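# Move the desk flask onto an incubator shelf

## Task

Take the flask sitting on the desk and set it down inside the incubator, resting flat directly on a shelf, with its upward face unchanged from how it sat on the desk and nothing of it sticking out beyond the shelf's front edge. The flasks already inside must stay lying flat on their shelves, unstacked and with the same face up; disturbing them this way fails the job. No flask may touch the floor, neither incubator door may be banged open or closed, and the robot must not topple or finish leaning. The result has to hold up without the robot supporting anything at the end.

## Robot and tools

Robot: a Hello Robot Stretch 4, about 1.6 m tall, with one arm. It has an omni-wheel base (rim within 0.23 m of the base origin), a lift on a vertical mast, an arm that telescopes forward, a three-joint wrist (yaw, pitch, roll) and a two-finger gripper. Cameras on the robot: head_camera, head_left_camera, head_right_camera, wrist_camera. Loose objects may occasionally get a short nudge from outside.

Frames: the base frame sits on the floor under the base centre, x ahead, y to the left, z up. hand_pose is reported in it, as a point between the open fingertips; with all wrist joints at zero its axes line up with the base frame, but the printed position may be a little off. The odometry frame is the base frame as it was when the scene began.

Tool execute_actions: argument "actions" is a list holding one action or none (none just reports state and pictures). Optional "cameras" picks which images come back (null, omitted or ["all"] means every camera, [] means none; a wrong name rejects the call). An action can hold "base", "joints" or both, plus optional "pace" and "contact_limits"; alternatively it is only {"end_of_arm": "enable_torque"}, which re-powers wrist or gripper motors that cut out. Motions in one action begin together and may finish at different moments.

"base" holds exactly one relative move, measured from where the base last reported itself: translate_m (metres, forward positive, -2 to 2), strafe_m (metres sideways, left positive, -2 to 2), or rotate_rad (radians turn in place, counter-clockwise seen from above positive, -3.2 to 3.2). These are offsets, not poses.

"joints" is a single object of absolute targets keyed by joint name (one arm, so one set): lift_m 0 to 1.2 m; arm_m 0 to 0.55 m extension; wrist_yaw_rad -1.134 to 4.276 (0 points ahead, positive turns left, 3.14 is stowed backward, above 3.4 the arm may block); wrist_pitch_rad -1.117 to 4.259 (0 level, 1.57 pointing down); wrist_roll_rad -1.117 to 4.259 (0 keeps the fingers level; positive rolls clockwise viewed from behind); gripper_m -0.038 to 0.141 m fingertip gap (negative presses the tips together). Done tolerances: ±0.004 for lift, arm and gripper, ±0.02 yaw and roll, ±0.05 pitch. A joint target past its range is clipped and reported; any other bad value or unknown key rejects the call with no motion. Any joint or base you omit may keep pushing toward its earlier target without the statuses showing it. An action runs at most 15 s.

"pace": "slow", "default", "fast" or "max". Base top speeds are 0.1/0.3/0.4/0.6 m/s and 1/2/3/4 rad/s respectively; with the lift above 0.2 m they are reduced, down to 0.3 m/s and 1 rad/s at 1.2 m. "contact_limits" accepts only arm_m, 0 (gentlest) to 0.75 (firmest), default 0.5, deciding how hard the arm may press before halting.

Tool wait: "seconds" 0 to 10; issues nothing new and returns the same report as an empty action. Tool zoom_image: "camera" plus "region" [x0, y0, x1, y1] in pixels of that camera's most recent full image, top-left origin, at most 504 by 504. Tool finished_scene: "scene" number; ends the scene for good, after the last command has been held, and tells whether the job succeeded. Answering without a tool call also ends things.

Reading results: base_status and joint_status describe how each motion of the last accepted action ended. "done" for the base means the wheels turned the commanded amount, slipping included. "off_target": stopped short and may still push. "contact_stop_at_<key>": blocked by something; lift, arm or wheels then go slack (a loaded lift may sink, a base may drift). "limit_stop_at_<name>": a built-in limit intervened; "limit_stop_at_tilt" means leaning over 6 degrees, and lift, arm and wheels ignore commands until the lean eases; "limit_stop_at_own_body" means a joint nearly hit the robot (common with pitch below -0.2 and roll below -0.4 or above 4); move it away instead. "torque_fault": a wrist or gripper motor overloaded and went limp until enable_torque. After a stop, the old target is dropped. If one call reports a stop, further tool calls in that same reply are skipped. on_its_own lists things not commanded by this call; "held at" there gives the held target, not the actual position.

lidar_m: 12 distances in metres from the base origin, 30-degree sectors, first centred ahead and going counter-clockwise (4th left, 7th behind, 10th right); "-" is nothing seen or closer than 0.25 m. It covers roughly 0.15 m up to robot height, so tabletops show, but glass, clear plastic and thin legs may be missed. wrist_depth_mm: 7x7 grid of median depths from the wrist camera, top-left first, 100 to 2000 mm, "-" unknown; clear items are omitted, the robot's own body appears. base_odometry counts wheel rotation only; heading is in -3.142 to 3.142, left positive. If turned_by_wheels and turned_by_imu differ by over about 0.1 rad, the base likely slipped or hit something and heading error is about their difference. base_tilt in degrees (forward and right positive) has a fixed bias up to about 1.5. motor_effort is percent of maximum, positive toward larger joint values, with the peak of the last action in brackets; wheel efforts positive mean turning right. Sensor biases are fixed, with noise on top.

Gripping: command a gap smaller than the object; the further below, the harder it squeezes and pulls the object toward the wrist (up to roughly a third of the shortfall); opening pushes it out. Gap reading and "done" do not confirm a grasp; a firm squeeze at targets of 0 or more shows in gripper_m effort. Fingertips pressed onto a surface can jam; raise the lift.

Avoid: driving or turning with over 1 kg held and arm_m above 0.2, especially at fast paces; hard sustained pushes or pulls, worse with a high gripper or high contact limit; ramming the gripper with base or arm moves (torque faults); banging incubator doors; dropping or knocking flasks. A good start is lift_m 0.4 with wrist_yaw_rad 0 in one action to unfold the wrist. Less robot motion time is better.

Each tool is called after ">>>" in YAML: its name, and indented under it one key for each argument.

## Session

>>> execute_actions:
  actions: []

Scene clock: 0.00 s.
base_odometry: x=+0.000 y=+0.000 heading=+0.000 (m, m, rad; odometry frame)
turned_by_wheels: +0.000 (rad since the last result)
turned_by_imu: +0.000 (rad since the last result)
base_tilt: forward=+0.0 right=-0.8 (deg)
lidar_m: 1.30 1.43 2.03 2.94 3.15 1.08 1.08 2.39 1.00 0.97 1.06 1.35
base_status: not commanded
joint_positions: lift_m=+0.229 arm_m=-0.003 wrist_yaw_rad=+3.058 wrist_pitch_rad=+0.012 wrist_roll_rad=-0.013 gripper_m=+0.057
joint_status: not commanded
motor_effort: lift_m=+19 arm_m=+0 wrist_yaw_rad=+0 wrist_pitch_rad=-5 wrist_roll_rad=-1 gripper_m=-3 wheel_0=+0 wheel_1=+0 wheel_2=+0 (%)
hand_pose: x=-0.1119 y=+0.1113 z=+0.4037 quat_wxyz=(+0.042, -0.006, -0.006, +0.999) (m; base frame)
wrist_depth_mm: 110 139 - - - - - / 106 139 - - - - - / 112 139 - - - - - / 135 163 - - - - - / - - - - - - - / 1430 1464 191 1576 195 1618 1618 / 991 917 1078 132 1042 1042 1078
pictures: head_camera, head_left_camera, head_right_camera, wrist_camera
Images, in order (width x height): head_camera 420x560, head_left_camera 420x672, head_right_camera 420x672, wrist_camera 616x392.

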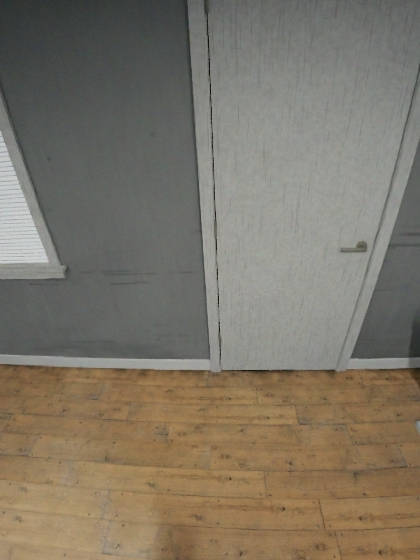

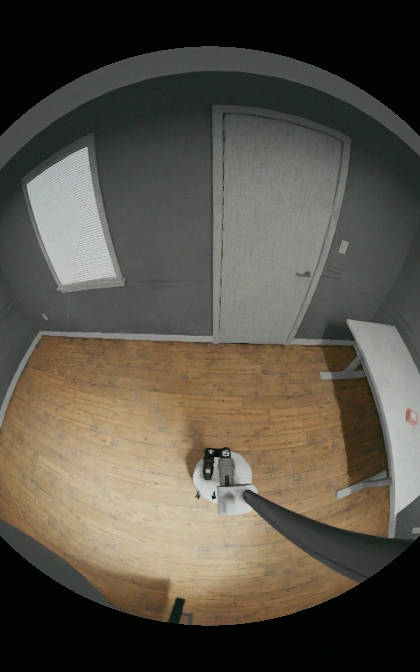

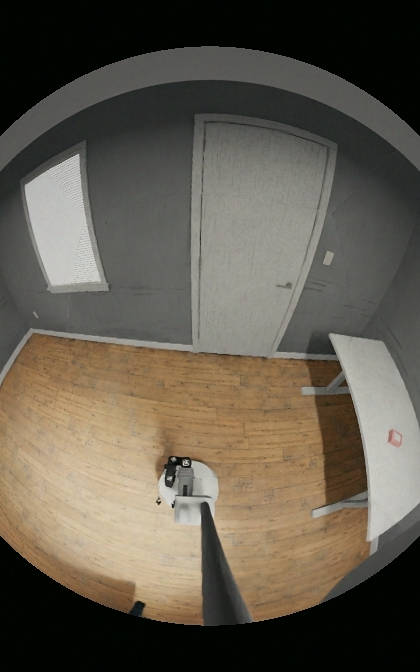

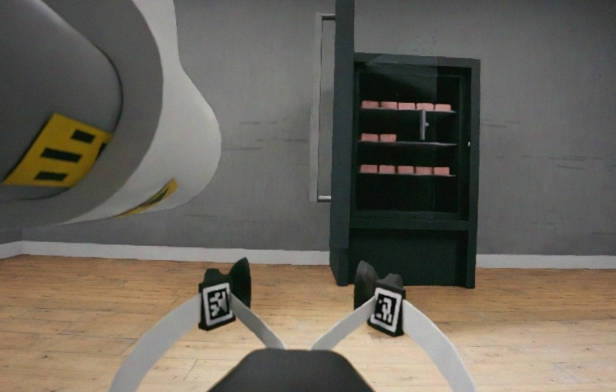

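>>> execute_actions:
  actions:
    - {"base":{"rotate_rad":3.0},"joints":{"lift_m":0.5,"wrist_yaw_rad":0}}

Scene clock: 4.67 s.
base_odometry: x=+0.000 y=+0.000 heading=+3.000 (m, m, rad; odometry frame)
turned_by_wheels: +3.000 (rad since the last result)
turned_by_imu: +2.981 (rad since the last result)
base_tilt: forward=-0.1 right=-0.7 (deg)
lidar_m: 1.08 2.44 1.03 0.97 1.00 1.33 1.32 1.38 1.75 2.94 3.00 1.46
base_status: done
joint_positions: lift_m=+0.500 arm_m=-0.003 wrist_yaw_rad=+0.000 wrist_pitch_rad=+0.012 wrist_roll_rad=-0.013 gripper_m=+0.057
joint_status: all done
motor_effort: lift_m=+21(24) arm_m=+0(0) wrist_yaw_rad=-1(9) wrist_pitch_rad=-5(5) wrist_roll_rad=+0(0) gripper_m=-4(4) wheel_0=-2(8) wheel_1=-2(6) wheel_2=-2(12) (%)
hand_pose: x=+0.4568 y=-0.0873 z=+0.6746 quat_wxyz=(+1.000, -0.006, +0.006, +0.000) (m; base frame)
wrist_depth_mm: - - - - - - - / - - - 1661 - - - / - - - 1921 1983 - - / - - - - - - - / - - - - - - - / - - 191 904 195 - - / 1576 1499 1708 132 1661 1661 1708
pictures: head_camera, head_left_camera, head_right_camera, wrist_camera
Images, in order (width x height): head_camera 420x560, head_left_camera 420x672, head_right_camera 420x672, wrist_camera 616x392.

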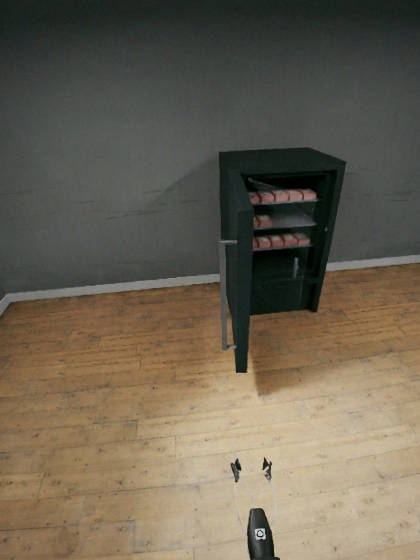

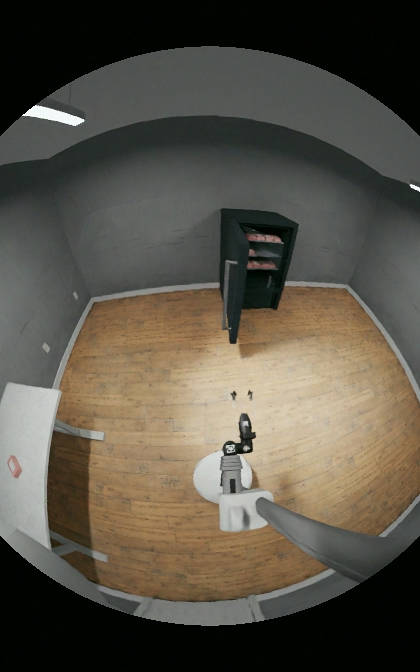

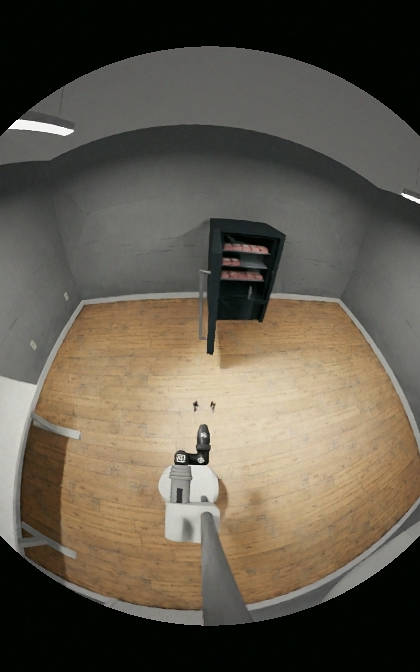

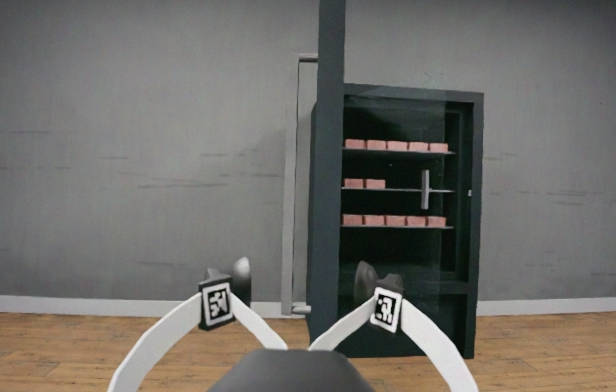

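>>> execute_actions:
  actions:
    - {"base":{"rotate_rad":0.17},"joints":{"lift_m":0.6}}
  cameras: []

>>> execute_actions:
  actions:
    - {"base":{"strafe_m":-0.9},"pace":"fast"}

Scene clock: 13.93 s.
base_odometry: x=+0.000 y=+0.000 heading=-3.115 (m, m, rad; odometry frame)
turned_by_wheels: +0.169 (rad since the last result)
turned_by_imu: +0.168 (rad since the last result)
base_tilt: forward=-0.1 right=-0.7 (deg)
lidar_m: 1.11 2.36 0.98 0.97 1.07 1.35 1.31 1.45 2.06 2.95 3.14 1.08
base_status: done
joint_positions: lift_m=+0.600 arm_m=-0.003 wrist_yaw_rad=+0.000 wrist_pitch_rad=+0.012 wrist_roll_rad=-0.013 gripper_m=+0.057
joint_status: all done
motor_effort: lift_m=+21(23) arm_m=+0(0) wrist_yaw_rad=+0(1) wrist_pitch_rad=-5(5) wrist_roll_rad=-1(0) gripper_m=-3(2) wheel_0=-3(8) wheel_1=-3(6) wheel_2=-3(12) (%)
hand_pose: x=+0.4568 y=-0.0874 z=+0.7745 quat_wxyz=(+1.000, -0.006, +0.006, +0.000) (m; base frame)
wrist_depth_mm: - - - - - - - / - - - - - - - / - - - - 1025 1808 1576 / - - - - 917 1983 1661 / - - - - 878 1921 - / - - 191 - 195 1576 1618 / 1756 1708 1863 132 1576 1576 1576
pictures: none
No camera images: the call's "cameras" was empty. Leave "cameras" out to get every camera's image.

Scene clock: 17.33 s.
base_odometry: x=-0.024 y=+0.900 heading=-3.115 (m, m, rad; odometry frame)
turned_by_wheels: +0.000 (rad since the last result)
turned_by_imu: +0.000 (rad since the last result)
base_tilt: forward=-0.1 right=-0.7 (deg)
lidar_m: 1.31 1.15 1.90 1.86 1.87 1.45 1.42 1.50 2.11 2.05 2.20 2.35
base_status: done
joint_positions: lift_m=+0.600 arm_m=-0.003 wrist_yaw_rad=+0.000 wrist_pitch_rad=+0.012 wrist_roll_rad=-0.013 gripper_m=+0.057
joint_status: not commanded
motor_effort: lift_m=+21(21) arm_m=+0(0) wrist_yaw_rad=-1(0) wrist_pitch_rad=-5(5) wrist_roll_rad=-1(1) gripper_m=-3(3) wheel_0=-2(12) wheel_1=+0(15) wheel_2=+0(2) (%)
hand_pose: x=+0.4568 y=-0.0874 z=+0.7745 quat_wxyz=(+1.000, -0.006, +0.006, +0.000) (m; base frame)
wrist_depth_mm: - - - - - - - / 891 1182 - - - - - / 891 1229 1618 1661 - - 1983 / 891 1205 1708 1983 - - - / 891 1229 1661 - - - - / 917 1160 190 1537 195 - - / 917 1098 1618 132 1921 1921 1921
pictures: head_camera, head_left_camera, head_right_camera, wrist_camera
Images, in order (width x height): head_camera 420x560, head_left_camera 420x672, head_right_camera 420x672, wrist_camera 616x392.

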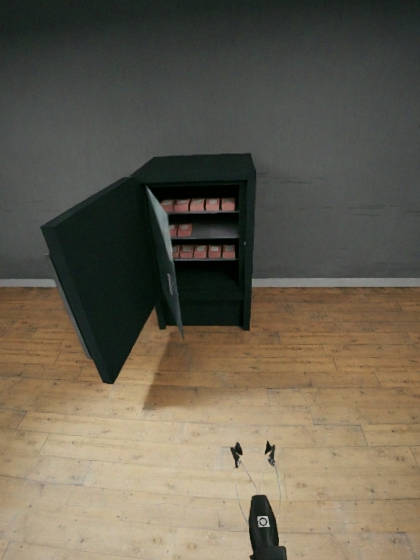

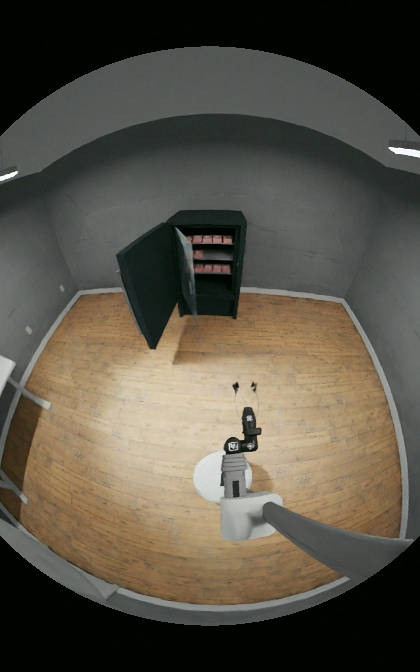

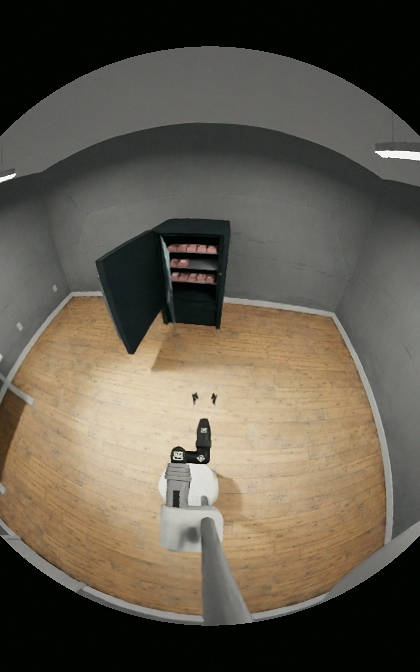

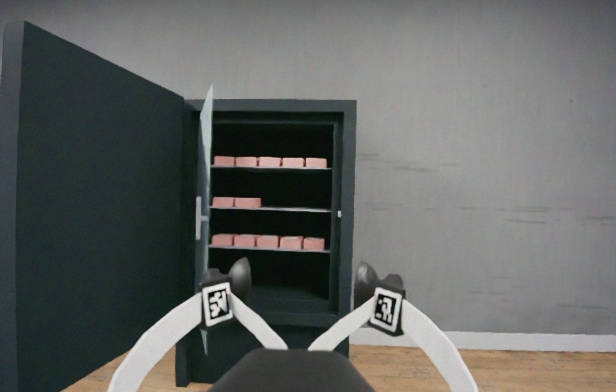

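>>> execute_actions:
  actions:
    - {"base":{"rotate_rad":1.57},"joints":{"lift_m":0.8,"gripper_m":0.14,"wrist_pitch_rad":0.4},"pace":"fast"}
  cameras: []

>>> execute_actions:
  actions:
    - {"base":{"translate_m":1.2},"pace":"fast"}

Scene clock: 22.10 s.
base_odometry: x=-0.024 y=+0.900 heading=-1.545 (m, m, rad; odometry frame)
turned_by_wheels: +1.570 (rad since the last result)
turned_by_imu: +1.560 (rad since the last result)
base_tilt: forward=-0.2 right=-0.6 (deg)
lidar_m: 1.87 1.87 1.44 1.38 1.49 2.10 2.07 2.20 2.35 1.68 1.15 1.89
base_status: done
joint_positions: lift_m=+0.800 arm_m=-0.003 wrist_yaw_rad=+0.000 wrist_pitch_rad=+0.402 wrist_roll_rad=-0.013 gripper_m=+0.140
joint_status: all done
motor_effort: lift_m=+21(22) arm_m=+0(0) wrist_yaw_rad=+1(1) wrist_pitch_rad=-4(2) wrist_roll_rad=+0(1) gripper_m=-1(5) wheel_0=-1(9) wheel_1=-1(9) wheel_2=-1(12) (%)
hand_pose: x=+0.4338 y=-0.0874 z=+0.8652 quat_wxyz=(+0.980, -0.006, +0.200, +0.001) (m; base frame)
wrist_depth_mm: 1921 - - - - - - / 1921 - - - - - - / 1921 - - - - - - / 1983 - - - - - - / 1863 1863 1983 1921 1983 1983 - / 1499 211 1430 1576 1430 209 1576 / 1229 1229 1281 137 1281 1281 1308
pictures: none
No camera images: the call's "cameras" was empty. Leave "cameras" out to get every camera's image.

Scene clock: 26.53 s.
base_odometry: x=+0.007 y=-0.300 heading=-1.545 (m, m, rad; odometry frame)
turned_by_wheels: +0.000 (rad since the last result)
turned_by_imu: -0.004 (rad since the last result)
base_tilt: forward=-0.2 right=-0.7 (deg)
lidar_m: 0.68 0.74 1.12 1.31 1.42 2.02 3.27 3.20 1.17 2.41 1.99 0.70
base_status: done
joint_positions: lift_m=+0.800 arm_m=-0.003 wrist_yaw_rad=+0.000 wrist_pitch_rad=+0.402 wrist_roll_rad=-0.013 gripper_m=+0.140
joint_status: not commanded
motor_effort: lift_m=+21(21) arm_m=+0(0) wrist_yaw_rad=+2(1) wrist_pitch_rad=-4(4) wrist_roll_rad=+0(1) gripper_m=+0(1) wheel_0=+1(7) wheel_1=+1(5) wheel_2=-1(10) (%)
hand_pose: x=+0.4338 y=-0.0874 z=+0.8652 quat_wxyz=(+0.980, -0.006, +0.200, +0.001) (m; base frame)
wrist_depth_mm: 1229 1229 1182 1160 1138 1098 1098 / 1308 1308 1255 1229 1205 1160 1160 / 1078 1118 1118 1138 1182 1229 1255 / 699 715 723 732 750 759 1281 / 580 554 569 544 549 549 554 / 1366 210 1397 1537 508 209 1397 / 1205 1255 1308 137 1229 1281 1281
pictures: head_camera, head_left_camera, head_right_camera, wrist_camera
Images, in order (width x height): head_camera 420x560, head_left_camera 420x672, head_right_camera 420x672, wrist_camera 616x392.

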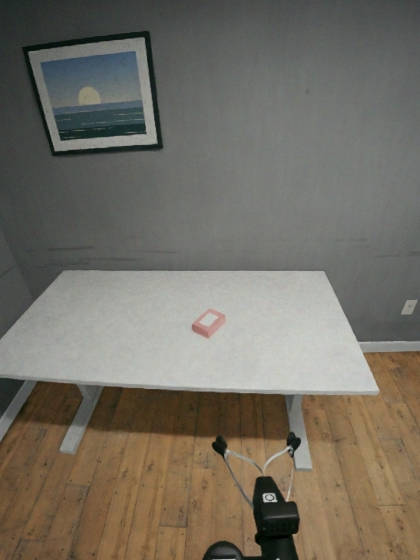

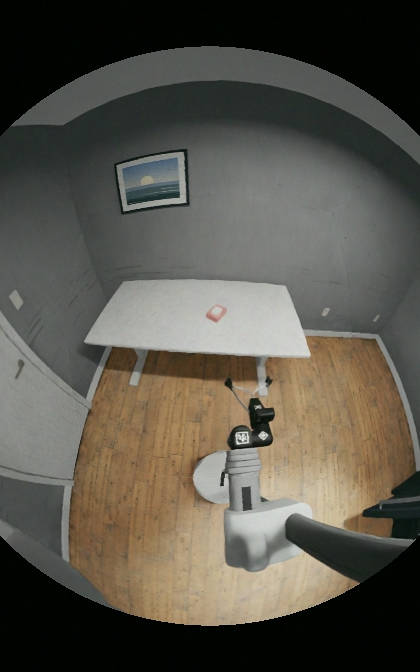

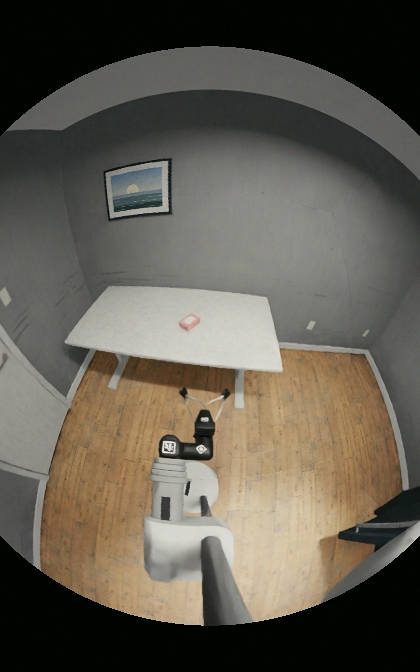

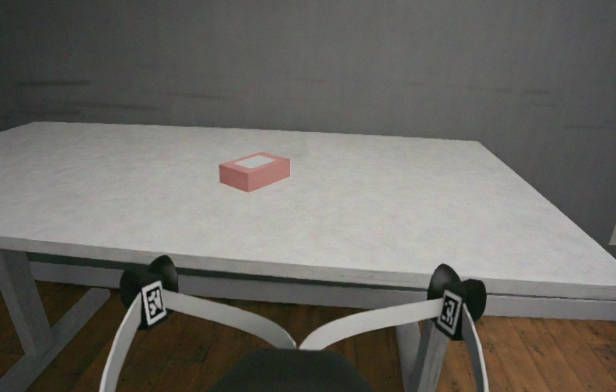

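>>> zoom_image:
  camera: "head_camera"
  region: [170,290,260,350]

Region (170, 290, 260, 350) of head_camera's 420x560 image, scaled by 5.600, with more detail than that image has.

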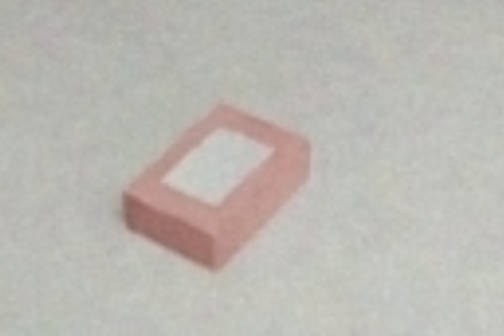

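>>> execute_actions:
  actions:
    - {"base":{"strafe_m":0.84},"pace":"fast"}
  cameras: []

>>> execute_actions:
  actions:
    - {"base":{"rotate_rad":-0.62},"pace":"fast"}
  cameras: []

>>> execute_actions:
  actions:
    - {"base":{"translate_m":0.33},"joints":{"arm_m":0.25},"pace":"fast"}

Scene clock: 37.07 s.
base_odometry: x=+0.847 y=-0.278 heading=-1.545 (m, m, rad; odometry frame)
turned_by_wheels: +0.000 (rad since the last result)
turned_by_imu: +0.000 (rad since the last result)
base_tilt: forward=-0.2 right=-0.6 (deg)
lidar_m: 0.76 0.59 0.49 0.47 0.50 0.78 2.90 3.38 1.96 2.00 1.01 0.78
base_status: done
joint_positions: lift_m=+0.800 arm_m=-0.003 wrist_yaw_rad=+0.000 wrist_pitch_rad=+0.402 wrist_roll_rad=-0.013 gripper_m=+0.140
joint_status: not commanded
motor_effort: lift_m=+20(21) arm_m=+0(0) wrist_yaw_rad=+1(1) wrist_pitch_rad=-4(4) wrist_roll_rad=+0(0) gripper_m=+0(0) wheel_0=+0(12) wheel_1=-2(13) wheel_2=+0(0) (%)
hand_pose: x=+0.4338 y=-0.0874 z=+0.8652 quat_wxyz=(+0.980, -0.006, +0.200, +0.001) (m; base frame)
wrist_depth_mm: 741 1025 1255 1229 1205 1160 1160 / 741 1078 1308 1308 1281 1229 1229 / 741 1078 1397 1138 1160 1182 1255 / 750 1098 723 741 741 759 768 / 768 1042 1576 1025 615 621 585 / 778 211 1430 1464 1430 209 1499 / 788 1138 1308 137 1281 1255 1308
pictures: none
No camera images: the call's "cameras" was empty. Leave "cameras" out to get every camera's image.

Scene clock: 38.40 s.
base_odometry: x=+0.847 y=-0.278 heading=-2.165 (m, m, rad; odometry frame)
turned_by_wheels: -0.620 (rad since the last result)
turned_by_imu: -0.616 (rad since the last result)
base_tilt: forward=-0.1 right=-0.7 (deg)
lidar_m: 0.79 0.76 0.67 0.49 0.46 0.50 0.69 1.70 3.31 2.77 1.96 1.10
base_status: done
joint_positions: lift_m=+0.800 arm_m=-0.003 wrist_yaw_rad=+0.000 wrist_pitch_rad=+0.402 wrist_roll_rad=-0.013 gripper_m=+0.140
joint_status: not commanded
motor_effort: lift_m=+21(20) arm_m=+0(0) wrist_yaw_rad=+1(0) wrist_pitch_rad=-4(4) wrist_roll_rad=-1(0) gripper_m=+0(1) wheel_0=+1(7) wheel_1=+2(8) wheel_2=+1(10) (%)
hand_pose: x=+0.4338 y=-0.0874 z=+0.8652 quat_wxyz=(+0.980, -0.006, +0.200, +0.001) (m; base frame)
wrist_depth_mm: 1098 1205 1336 1537 1708 - - / 1138 1255 1397 1576 1863 - - / 1078 1098 1118 1098 1160 1336 - / 707 715 723 854 1464 - - / 580 1397 1661 1863 1863 1983 1921 / 1366 211 1397 1537 1430 210 1537 / 1160 1255 1336 137 1255 1281 1308
pictures: none
No camera images: the call's "cameras" was empty. Leave "cameras" out to get every camera's image.

Scene clock: 40.63 s.
base_odometry: x=+0.662 y=-0.551 heading=-2.165 (m, m, rad; odometry frame)
turned_by_wheels: +0.000 (rad since the last result)
turned_by_imu: -0.001 (rad since the last result)
base_tilt: forward=-0.1 right=-0.7 (deg)
lidar_m: 0.51 0.47 0.51 0.66 0.59 0.67 0.91 2.57 3.59 1.88 2.97 0.69
base_status: done
joint_positions: lift_m=+0.800 arm_m=+0.249 wrist_yaw_rad=+0.000 wrist_pitch_rad=+0.402 wrist_roll_rad=-0.013 gripper_m=+0.140
joint_status: all done
motor_effort: lift_m=+21(20) arm_m=+7(8) wrist_yaw_rad=-1(0) wrist_pitch_rad=-4(5) wrist_roll_rad=+0(1) gripper_m=-1(0) wheel_0=+0(7) wheel_1=+1(4) wheel_2=+0(12) (%)
hand_pose: x=+0.6851 y=-0.0874 z=+0.8652 quat_wxyz=(+0.980, -0.006, +0.200, +0.001) (m; base frame)
wrist_depth_mm: 699 768 878 976 1118 1308 1576 / 732 809 904 1042 1182 1430 1756 / 768 866 946 1060 1160 1537 1983 / 699 707 715 723 741 741 1366 / 512 521 530 484 549 544 549 / 407 211 389 424 394 209 430 / 343 343 357 137 351 351 366
pictures: head_camera, head_left_camera, head_right_camera, wrist_camera
Images, in order (width x height): head_camera 420x560, head_left_camera 420x672, head_right_camera 420x672, wrist_camera 616x392.

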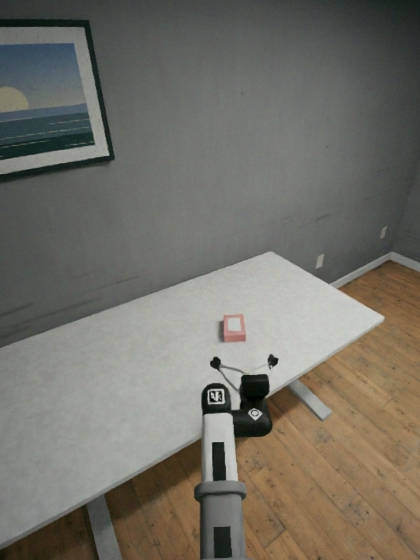

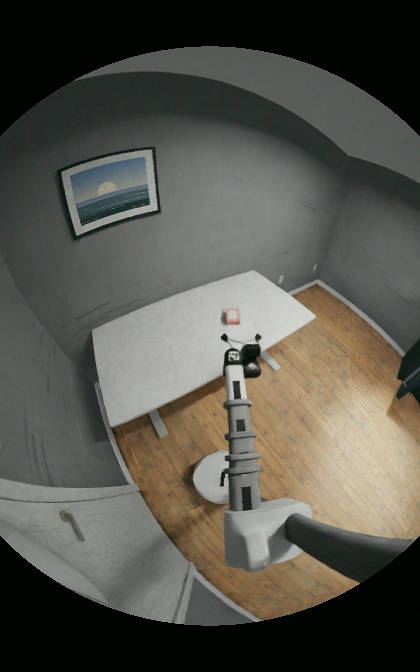

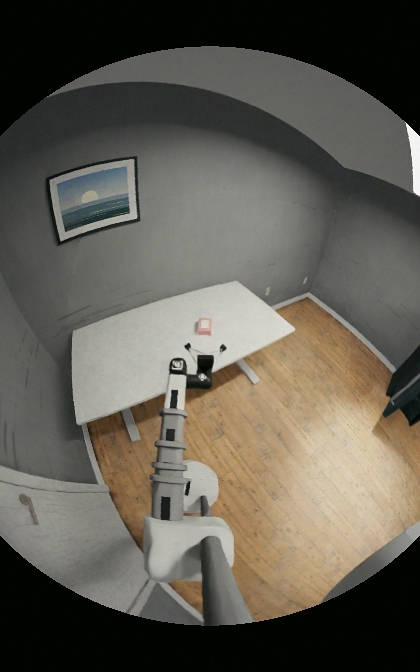

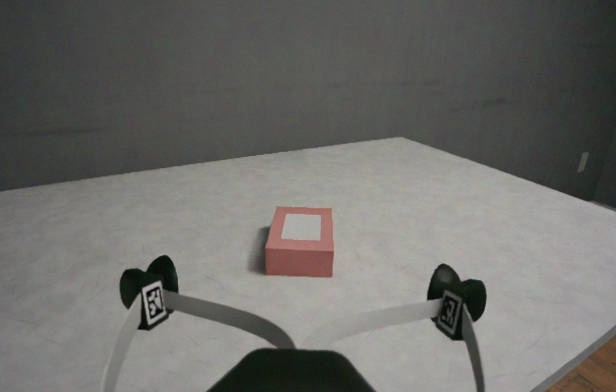

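>>> execute_actions:
  actions:
    - {"joints":{"arm_m":0.40,"lift_m":0.675,"wrist_pitch_rad":0.3}}
  cameras: ["wrist_camera","head_camera"]

Scene clock: 46.07 s.
base_odometry: x=+0.662 y=-0.551 heading=-2.165 (m, m, rad; odometry frame)
turned_by_wheels: +0.000 (rad since the last result)
turned_by_imu: +0.000 (rad since the last result)
base_tilt: forward=-0.2 right=-0.7 (deg)
lidar_m: 0.48 0.47 0.52 0.66 0.60 0.68 0.90 2.55 3.60 1.88 2.96 0.70
base_status: not commanded
joint_positions: lift_m=+0.675 arm_m=+0.399 wrist_yaw_rad=+0.000 wrist_pitch_rad=+0.302 wrist_roll_rad=-0.013 gripper_m=+0.140
joint_status: all done
motor_effort: lift_m=+17(17) arm_m=+8(8) wrist_yaw_rad=+1(0) wrist_pitch_rad=-5(6) wrist_roll_rad=-1(0) gripper_m=-1(0) wheel_0=+0(0) wheel_1=+0(1) wheel_2=+0(0) (%)
hand_pose: x=+0.8449 y=-0.0874 z=+0.7676 quat_wxyz=(+0.989, -0.006, +0.150, +0.001) (m; base frame)
wrist_depth_mm: 615 668 750 842 960 1160 1397 / 627 691 778 878 1008 1229 1464 / 640 723 798 917 991 1308 1576 / 525 535 544 554 564 585 591 / 355 362 347 285 382 387 384 / 270 211 255 282 258 210 285 / 220 220 232 137 228 227 231
pictures: head_camera, wrist_camera
Images, in order (width x height): head_camera 420x560, wrist_camera 616x392.

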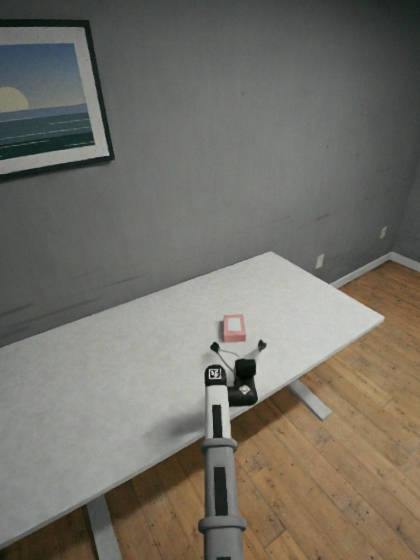

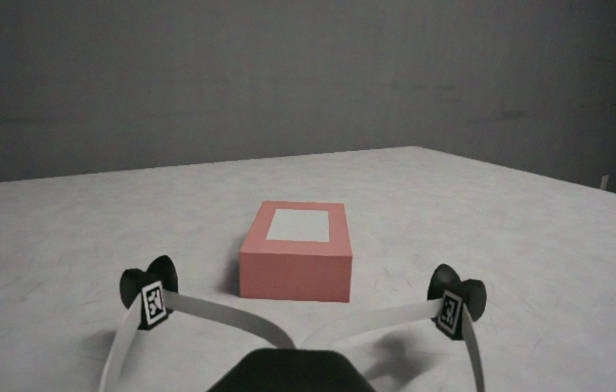

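>>> execute_actions:
  actions:
    - {"joints":{"arm_m":0.50,"lift_m":0.655}}
  cameras: ["wrist_camera","head_camera"]

>>> execute_actions:
  actions:
    - {"joints":{"gripper_m":0.085}}
  cameras: ["wrist_camera","head_camera"]

Scene clock: 49.50 s.
base_odometry: x=+0.662 y=-0.551 heading=-2.165 (m, m, rad; odometry frame)
turned_by_wheels: +0.000 (rad since the last result)
turned_by_imu: +0.000 (rad since the last result)
base_tilt: forward=-0.1 right=-0.7 (deg)
lidar_m: 0.50 0.48 0.50 0.67 0.60 0.67 0.90 2.57 3.56 1.89 2.98 0.70
base_status: not commanded
joint_positions: lift_m=+0.655 arm_m=+0.499 wrist_yaw_rad=+0.000 wrist_pitch_rad=+0.302 wrist_roll_rad=-0.013 gripper_m=+0.140
joint_status: all done
motor_effort: lift_m=+17(17) arm_m=+8(8) wrist_yaw_rad=+1(1) wrist_pitch_rad=-5(5) wrist_roll_rad=+0(0) gripper_m=+1(1) wheel_0=+0(0) wheel_1=+1(1) wheel_2=+0(0) (%)
hand_pose: x=+0.9449 y=-0.0874 z=+0.7476 quat_wxyz=(+0.989, -0.006, +0.150, +0.001) (m; base frame)
wrist_depth_mm: 544 597 668 759 866 1042 1229 / 554 615 691 788 917 1078 1336 / 574 640 715 809 904 1138 1430 / 459 469 480 484 500 508 517 / 310 319 301 237 332 336 340 / 236 210 185 181 200 209 250 / 193 193 189 137 199 199 203
pictures: head_camera, wrist_camera
Images, in order (width x height): head_camera 420x560, wrist_camera 616x392.

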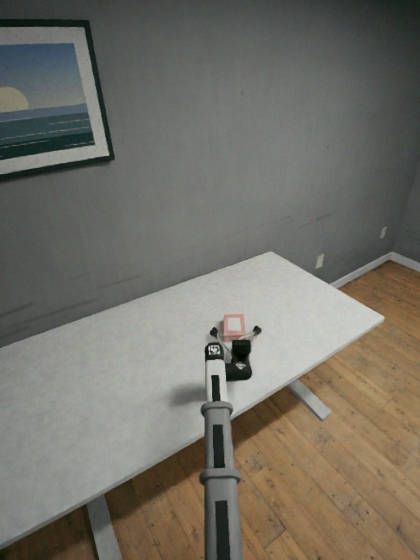

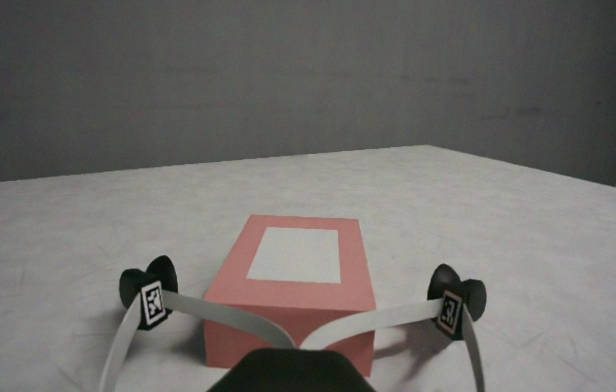

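Scene clock: 51.07 s.
base_odometry: x=+0.662 y=-0.551 heading=-2.165 (m, m, rad; odometry frame)
turned_by_wheels: +0.000 (rad since the last result)
turned_by_imu: +0.000 (rad since the last result)
base_tilt: forward=+0.0 right=-0.7 (deg)
lidar_m: 0.50 0.48 0.50 0.67 0.59 0.68 0.89 2.57 3.59 1.88 2.97 0.69
base_status: not commanded
joint_positions: lift_m=+0.655 arm_m=+0.499 wrist_yaw_rad=+0.000 wrist_pitch_rad=+0.302 wrist_roll_rad=-0.013 gripper_m=+0.085
joint_status: all done
motor_effort: lift_m=+17(17) arm_m=+8(8) wrist_yaw_rad=+1(0) wrist_pitch_rad=-5(5) wrist_roll_rad=+0(1) gripper_m=-5(3) wheel_0=+0(0) wheel_1=+1(2) wheel_2=+0(0) (%)
hand_pose: x=+0.9449 y=-0.0874 z=+0.7476 quat_wxyz=(+0.989, -0.006, +0.151, +0.001) (m; base frame)
wrist_depth_mm: 544 597 668 750 866 1025 1255 / 559 621 699 788 904 1098 1308 / 574 647 707 798 891 1138 1430 / 459 469 477 488 496 508 521 / 312 319 301 237 332 336 338 / 235 229 186 183 186 249 251 / 192 188 187 131 190 198 202
pictures: head_camera, wrist_camera
Images, in order (width x height): head_camera 420x560, wrist_camera 616x392.

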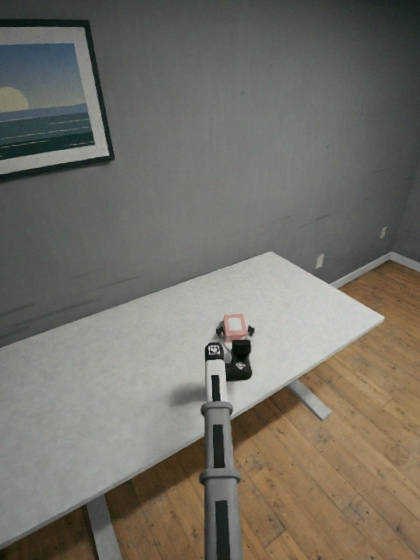

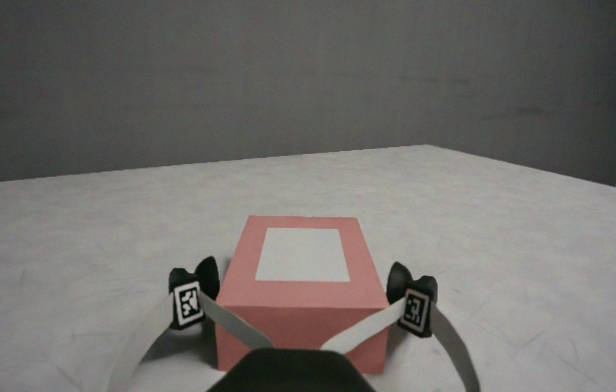

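>>> execute_actions:
  actions:
    - {"joints":{"gripper_m":0.03}}
  cameras: ["wrist_camera"]

>>> execute_actions:
  actions:
    - {"joints":{"lift_m":0.69},"pace":"slow"}
  cameras: ["wrist_camera"]

Scene clock: 54.57 s.
base_odometry: x=+0.662 y=-0.551 heading=-2.165 (m, m, rad; odometry frame)
turned_by_wheels: +0.000 (rad since the last result)
turned_by_imu: +0.000 (rad since the last result)
base_tilt: forward=+0.0 right=-0.7 (deg)
lidar_m: 0.50 0.48 0.51 0.67 0.60 0.68 0.91 2.58 3.58 1.88 2.99 0.69
base_status: not commanded
joint_positions: lift_m=+0.655 arm_m=+0.499 wrist_yaw_rad=+0.000 wrist_pitch_rad=+0.303 wrist_roll_rad=-0.013 gripper_m=+0.031
joint_status: all done
motor_effort: lift_m=+17(17) arm_m=+8(8) wrist_yaw_rad=-1(0) wrist_pitch_rad=-6(6) wrist_roll_rad=+0(0) gripper_m=-26(25) wheel_0=+0(0) wheel_1=+1(1) wheel_2=+0(0) (%)
hand_pose: x=+0.9449 y=-0.0874 z=+0.7474 quat_wxyz=(+0.989, -0.006, +0.151, +0.001) (m; base frame)
wrist_depth_mm: 544 597 668 750 866 1025 1229 / 559 615 691 788 904 1078 1308 / 574 640 707 798 904 1138 1430 / 452 462 477 484 492 504 517 / 310 317 303 229 314 334 336 / 235 219 178 170 180 250 249 / 194 190 186 167 183 190 202
pictures: wrist_camera
Images, in order (width x height): wrist_camera 616x392.

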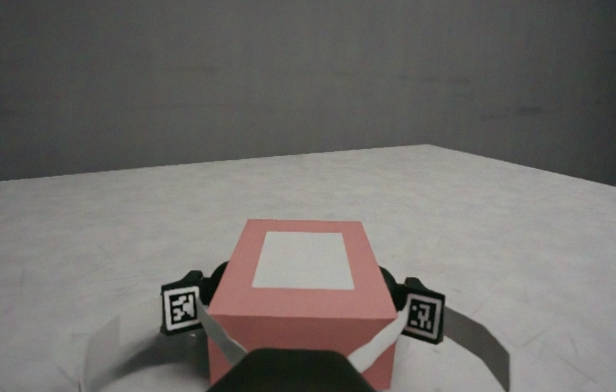

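Scene clock: 55.70 s.
base_odometry: x=+0.662 y=-0.551 heading=-2.165 (m, m, rad; odometry frame)
turned_by_wheels: +0.000 (rad since the last result)
turned_by_imu: +0.000 (rad since the last result)
base_tilt: forward=+0.1 right=-0.7 (deg)
lidar_m: 0.51 0.47 0.50 0.67 0.59 0.66 0.89 2.57 3.59 1.88 2.97 0.70
base_status: not commanded
joint_positions: lift_m=+0.690 arm_m=+0.499 wrist_yaw_rad=+0.000 wrist_pitch_rad=+0.303 wrist_roll_rad=-0.013 gripper_m=+0.031
joint_status: all done
motor_effort: lift_m=+22(21) arm_m=+8(8) wrist_yaw_rad=+0(0) wrist_pitch_rad=-6(7) wrist_roll_rad=-1(0) gripper_m=-26(27) wheel_0=+0(0) wheel_1=+1(1) wheel_2=+0(0) (%)
hand_pose: x=+0.9449 y=-0.0874 z=+0.7820 quat_wxyz=(+0.989, -0.006, +0.151, +0.001) (m; base frame)
wrist_depth_mm: 544 597 668 750 866 1025 1229 / 559 615 699 788 917 1078 1281 / 574 640 723 820 946 1160 1430 / 574 580 591 603 615 627 640 / 387 392 375 229 389 415 418 / 293 273 179 170 180 310 310 / 241 237 230 167 227 236 255
pictures: wrist_camera
Images, in order (width x height): wrist_camera 616x392.

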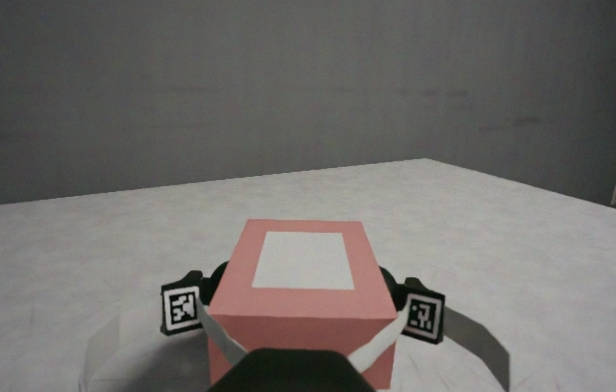

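>>> execute_actions:
  actions:
    - {"base":{"rotate_rad":-0.945},"joints":{"lift_m":0.73,"arm_m":0.0}}
  cameras: []

>>> execute_actions:
  actions:
    - {"base":{"strafe_m":-1.44},"pace":"fast"}
  cameras: ["wrist_camera"]

>>> execute_actions:
  actions:
    - {"base":{"translate_m":1.3},"pace":"fast"}

Scene clock: 61.23 s.
base_odometry: x=+0.662 y=-0.551 heading=-3.109 (m, m, rad; odometry frame)
turned_by_wheels: -0.944 (rad since the last result)
turned_by_imu: -0.939 (rad since the last result)
base_tilt: forward=-0.2 right=-0.6 (deg)
lidar_m: 3.09 0.61 0.48 0.47 0.53 0.62 0.60 0.69 1.04 3.46 3.71 1.89
base_status: done
joint_positions: lift_m=+0.730 arm_m=+0.001 wrist_yaw_rad=+0.000 wrist_pitch_rad=+0.303 wrist_roll_rad=-0.013 gripper_m=+0.031
joint_status: all done
motor_effort: lift_m=+21(23) arm_m=-8(10) wrist_yaw_rad=+0(1) wrist_pitch_rad=-7(7) wrist_roll_rad=+0(0) gripper_m=-27(26) wheel_0=+3(9) wheel_1=+4(6) wheel_2=+3(15) (%)
hand_pose: x=+0.4477 y=-0.0875 z=+0.8220 quat_wxyz=(+0.989, -0.006, +0.151, +0.001) (m; base frame)
wrist_depth_mm: 1756 - - - - - - / 1756 - - - - 1863 - / 1708 - - - - 1863 - / 778 - - - - 1983 - / 1808 - - 228 - - - / 1576 1464 179 170 180 1708 1661 / 1255 1255 1229 167 1205 1255 1366
pictures: none
No camera images: the call's "cameras" was empty. Leave "cameras" out to get every camera's image.

Scene clock: 66.07 s.
base_odometry: x=+0.615 y=+0.888 heading=-3.109 (m, m, rad; odometry frame)
turned_by_wheels: +0.000 (rad since the last result)
turned_by_imu: -0.001 (rad since the last result)
base_tilt: forward=-0.2 right=-0.8 (deg)
lidar_m: 1.89 1.74 1.93 1.91 1.04 0.80 0.75 0.81 1.23 2.03 2.19 3.01
base_status: done
joint_positions: lift_m=+0.730 arm_m=+0.001 wrist_yaw_rad=+0.000 wrist_pitch_rad=+0.303 wrist_roll_rad=-0.013 gripper_m=+0.031
joint_status: not commanded
motor_effort: lift_m=+21(21) arm_m=-8(8) wrist_yaw_rad=+0(1) wrist_pitch_rad=-7(7) wrist_roll_rad=-1(1) gripper_m=-26(26) wheel_0=-1(11) wheel_1=+1(14) wheel_2=+0(2) (%)
hand_pose: x=+0.4477 y=-0.0874 z=+0.8220 quat_wxyz=(+0.989, -0.006, +0.151, +0.001) (m; base frame)
wrist_depth_mm: - 1537 - - - - - / - 1537 - - - - - / - 1618 - - - - - / - 1708 - - - - - / - - - 229 - - - / 1576 1464 178 170 180 1661 1708 / 1308 1281 1229 167 1255 1281 1336
pictures: wrist_camera
Images, in order (width x height): wrist_camera 616x392.

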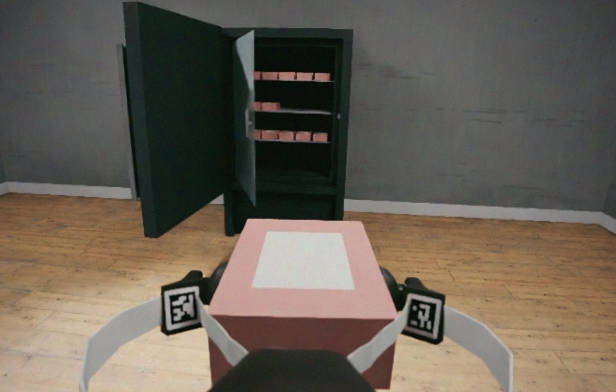

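Scene clock: 70.70 s.
base_odometry: x=-0.684 y=+0.845 heading=-3.108 (m, m, rad; odometry frame)
turned_by_wheels: +0.000 (rad since the last result)
turned_by_imu: -0.005 (rad since the last result)
base_tilt: forward=+0.0 right=-0.7 (deg)
lidar_m: 0.66 0.65 0.63 1.81 1.92 2.13 2.09 2.22 2.19 2.14 2.20 1.08
base_status: done
joint_positions: lift_m=+0.730 arm_m=+0.001 wrist_yaw_rad=+0.000 wrist_pitch_rad=+0.303 wrist_roll_rad=-0.013 gripper_m=+0.031
joint_status: not commanded
motor_effort: lift_m=+21(21) arm_m=-8(8) wrist_yaw_rad=-2(0) wrist_pitch_rad=-7(7) wrist_roll_rad=-1(1) gripper_m=-27(26) wheel_0=+1(6) wheel_1=+1(6) wheel_2=+2(14) (%)
hand_pose: x=+0.4476 y=-0.0874 z=+0.8220 quat_wxyz=(+0.989, -0.006, +0.151, +0.001) (m; base frame)
wrist_depth_mm: 691 842 1229 1229 820 1281 1281 / 699 878 1281 1308 842 1308 1336 / 715 917 1182 1308 878 1366 1366 / 707 946 1042 1060 1025 1464 1464 / 691 976 1160 229 931 1537 1499 / 723 866 178 170 181 1576 1576 / 759 1078 1078 167 1205 1281 1366
pictures: head_camera, head_left_camera, head_right_camera, wrist_camera
Images, in order (width x height): head_camera 420x560, head_left_camera 420x672, head_right_camera 420x672, wrist_camera 616x392.

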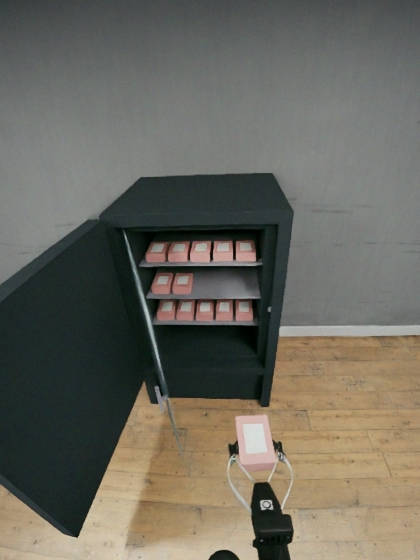

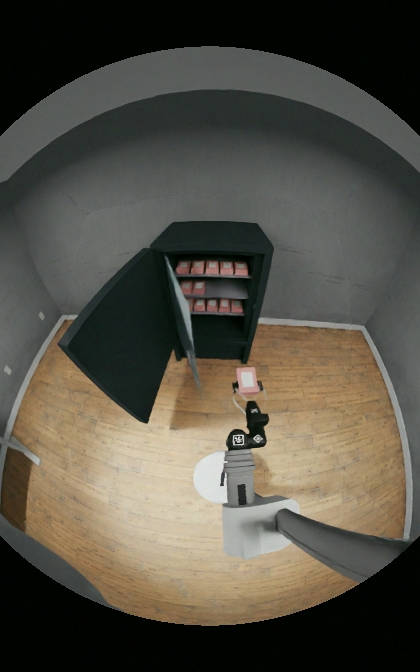

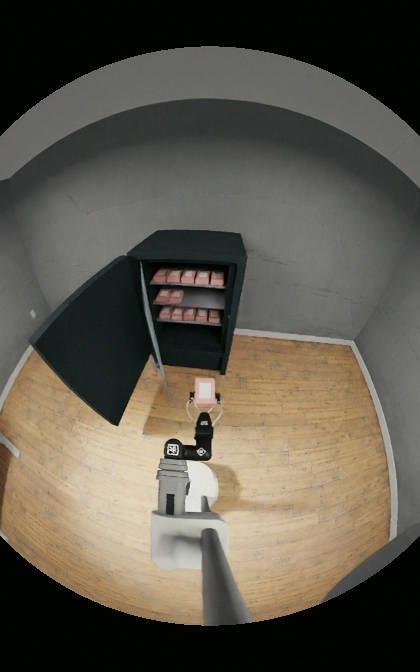

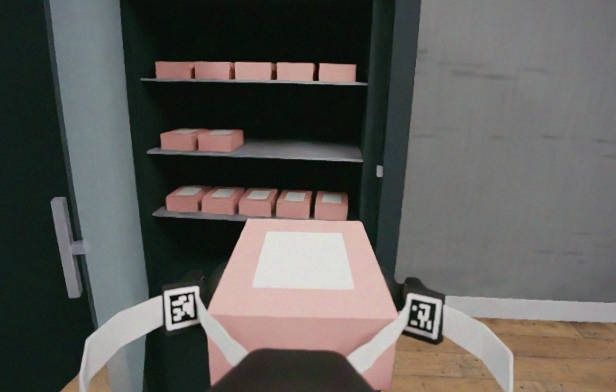

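>>> execute_actions:
  actions:
    - {"base":{"translate_m":0.27},"joints":{"arm_m":0.3}}
  cameras: ["wrist_camera","head_camera"]

Scene clock: 75.47 s.
base_odometry: x=-0.954 y=+0.836 heading=-3.108 (m, m, rad; odometry frame)
turned_by_wheels: +0.000 (rad since the last result)
turned_by_imu: -0.001 (rad since the last result)
base_tilt: forward=-0.1 right=-0.7 (deg)
lidar_m: 0.79 0.40 0.52 0.53 1.86 2.40 2.35 2.53 2.21 2.14 1.84 0.81
base_status: done
joint_positions: lift_m=+0.730 arm_m=+0.299 wrist_yaw_rad=+0.000 wrist_pitch_rad=+0.303 wrist_roll_rad=-0.013 gripper_m=+0.031
joint_status: all done
motor_effort: lift_m=+21(21) arm_m=+8(8) wrist_yaw_rad=+0(1) wrist_pitch_rad=-7(7) wrist_roll_rad=+0(1) gripper_m=-27(28) wheel_0=+3(7) wheel_1=+1(10) wheel_2=-2(12) (%)
hand_pose: x=+0.7449 y=-0.0874 z=+0.8221 quat_wxyz=(+0.989, -0.006, +0.151, +0.001) (m; base frame)
wrist_depth_mm: 436 504 691 691 477 277 259 / 364 359 349 377 340 282 258 / 554 768 778 750 699 293 256 / 442 473 597 609 559 306 253 / 418 415 384 229 389 319 263 / 508 484 178 170 180 303 273 / 466 455 449 167 366 287 287
pictures: head_camera, wrist_camera
Images, in order (width x height): head_camera 420x560, wrist_camera 616x392.

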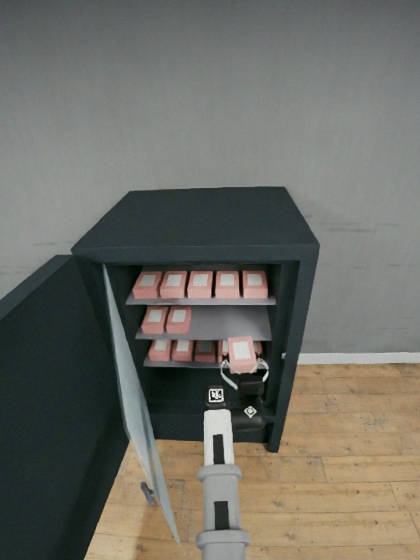

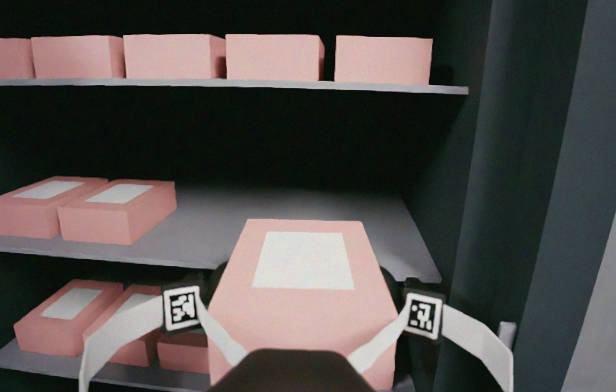

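>>> execute_actions:
  actions:
    - {"base":{"strafe_m":0.02}}
  cameras: []

>>> execute_actions:
  actions:
    - {"joints":{"arm_m":0.52},"contact_limits":{"arm_m":0.2},"pace":"slow"}
  cameras: ["wrist_camera"]

>>> execute_actions:
  actions:
    - {"joints":{"lift_m":0.705},"pace":"slow"}
  cameras: ["wrist_camera","head_camera"]

Scene clock: 79.33 s.
base_odometry: x=-0.953 y=+0.816 heading=-3.108 (m, m, rad; odometry frame)
turned_by_wheels: +0.000 (rad since the last result)
turned_by_imu: +0.000 (rad since the last result)
base_tilt: forward=-0.2 right=-0.7 (deg)
lidar_m: 0.79 0.39 0.50 0.50 1.86 2.40 2.35 2.50 2.23 2.18 1.87 0.81
base_status: done
joint_positions: lift_m=+0.730 arm_m=+0.299 wrist_yaw_rad=+0.000 wrist_pitch_rad=+0.303 wrist_roll_rad=-0.013 gripper_m=+0.031
joint_status: not commanded
motor_effort: lift_m=+21(21) arm_m=+8(8) wrist_yaw_rad=+0(0) wrist_pitch_rad=-6(7) wrist_roll_rad=+0(1) gripper_m=-25(27) wheel_0=+0(10) wheel_1=+2(11) wheel_2=+0(1) (%)
hand_pose: x=+0.7449 y=-0.0874 z=+0.8221 quat_wxyz=(+0.989, -0.006, +0.151, +0.001) (m; base frame)
wrist_depth_mm: 418 492 699 691 609 330 265 / 366 359 353 347 340 327 273 / 525 759 768 750 741 325 277 / 445 459 591 603 569 319 279 / 418 418 384 229 392 324 277 / 504 477 178 170 180 330 278 / 469 452 449 167 430 309 289
pictures: none
No camera images: the call's "cameras" was empty. Leave "cameras" out to get every camera's image.

Scene clock: 82.80 s.
base_odometry: x=-0.953 y=+0.816 heading=-3.108 (m, m, rad; odometry frame)
turned_by_wheels: +0.000 (rad since the last result)
turned_by_imu: +0.000 (rad since the last result)
base_tilt: forward=+0.0 right=-0.7 (deg)
lidar_m: 0.80 0.38 0.50 0.50 1.87 2.39 2.35 2.51 2.23 2.18 1.87 0.81
base_status: not commanded
joint_positions: lift_m=+0.730 arm_m=+0.519 wrist_yaw_rad=+0.000 wrist_pitch_rad=+0.303 wrist_roll_rad=-0.013 gripper_m=+0.031
joint_status: all done
motor_effort: lift_m=+21(21) arm_m=+8(9) wrist_yaw_rad=-2(0) wrist_pitch_rad=-6(7) wrist_roll_rad=+0(0) gripper_m=-27(25) wheel_0=+0(0) wheel_1=+1(1) wheel_2=+0(0) (%)
contact_limits: arm_m 0.2
hand_pose: x=+0.9648 y=-0.0874 z=+0.8221 quat_wxyz=(+0.989, -0.006, +0.151, +0.001) (m; base frame)
wrist_depth_mm: 137 136 132 129 131 125 - / 140 139 135 132 131 127 - / 508 559 544 535 525 370 252 / 496 574 559 549 539 364 250 / 300 394 377 229 392 353 247 / 246 273 178 170 180 297 242 / 234 237 231 167 228 236 236
pictures: wrist_camera
Images, in order (width x height): wrist_camera 616x392.

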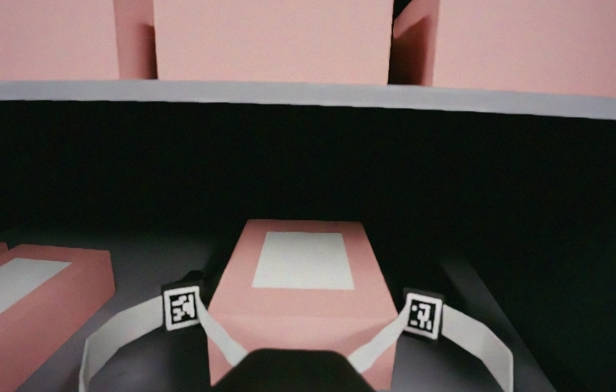

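Scene clock: 83.80 s.
base_odometry: x=-0.953 y=+0.816 heading=-3.108 (m, m, rad; odometry frame)
turned_by_wheels: +0.000 (rad since the last result)
turned_by_imu: +0.000 (rad since the last result)
base_tilt: forward=+0.0 right=-0.7 (deg)
lidar_m: 0.78 0.38 0.50 0.49 1.88 2.40 2.34 2.52 2.25 2.19 1.85 0.82
base_status: not commanded
joint_positions: lift_m=+0.705 arm_m=+0.519 wrist_yaw_rad=+0.000 wrist_pitch_rad=+0.303 wrist_roll_rad=-0.013 gripper_m=+0.031
joint_status: all done
motor_effort: lift_m=+17(21) arm_m=+8(8) wrist_yaw_rad=+1(0) wrist_pitch_rad=-7(7) wrist_roll_rad=-1(1) gripper_m=-26(25) wheel_0=+0(0) wheel_1=+1(2) wheel_2=+0(0) (%)
hand_pose: x=+0.9648 y=-0.0874 z=+0.7974 quat_wxyz=(+0.989, -0.006, +0.151, +0.001) (m; base frame)
wrist_depth_mm: 152 155 136 131 127 141 - / 488 530 521 508 500 342 254 / 508 554 549 535 525 368 253 / 462 500 512 521 530 362 250 / 260 322 324 228 334 327 246 / 234 235 178 170 181 268 241 / 209 205 200 167 196 204 216
pictures: head_camera, wrist_camera
Images, in order (width x height): head_camera 420x560, wrist_camera 616x392.

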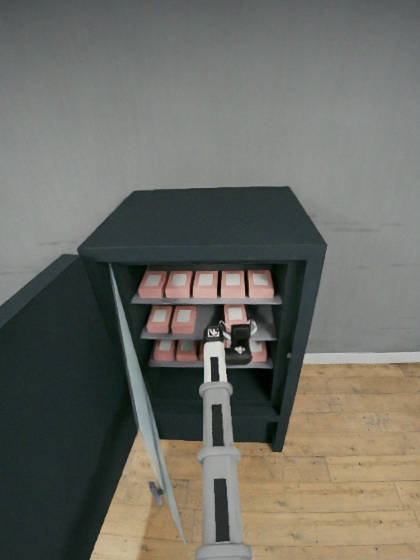

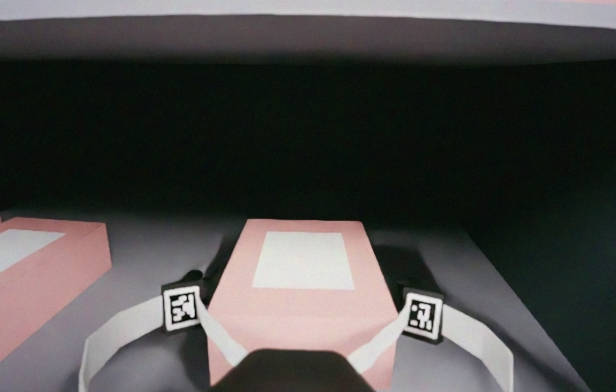

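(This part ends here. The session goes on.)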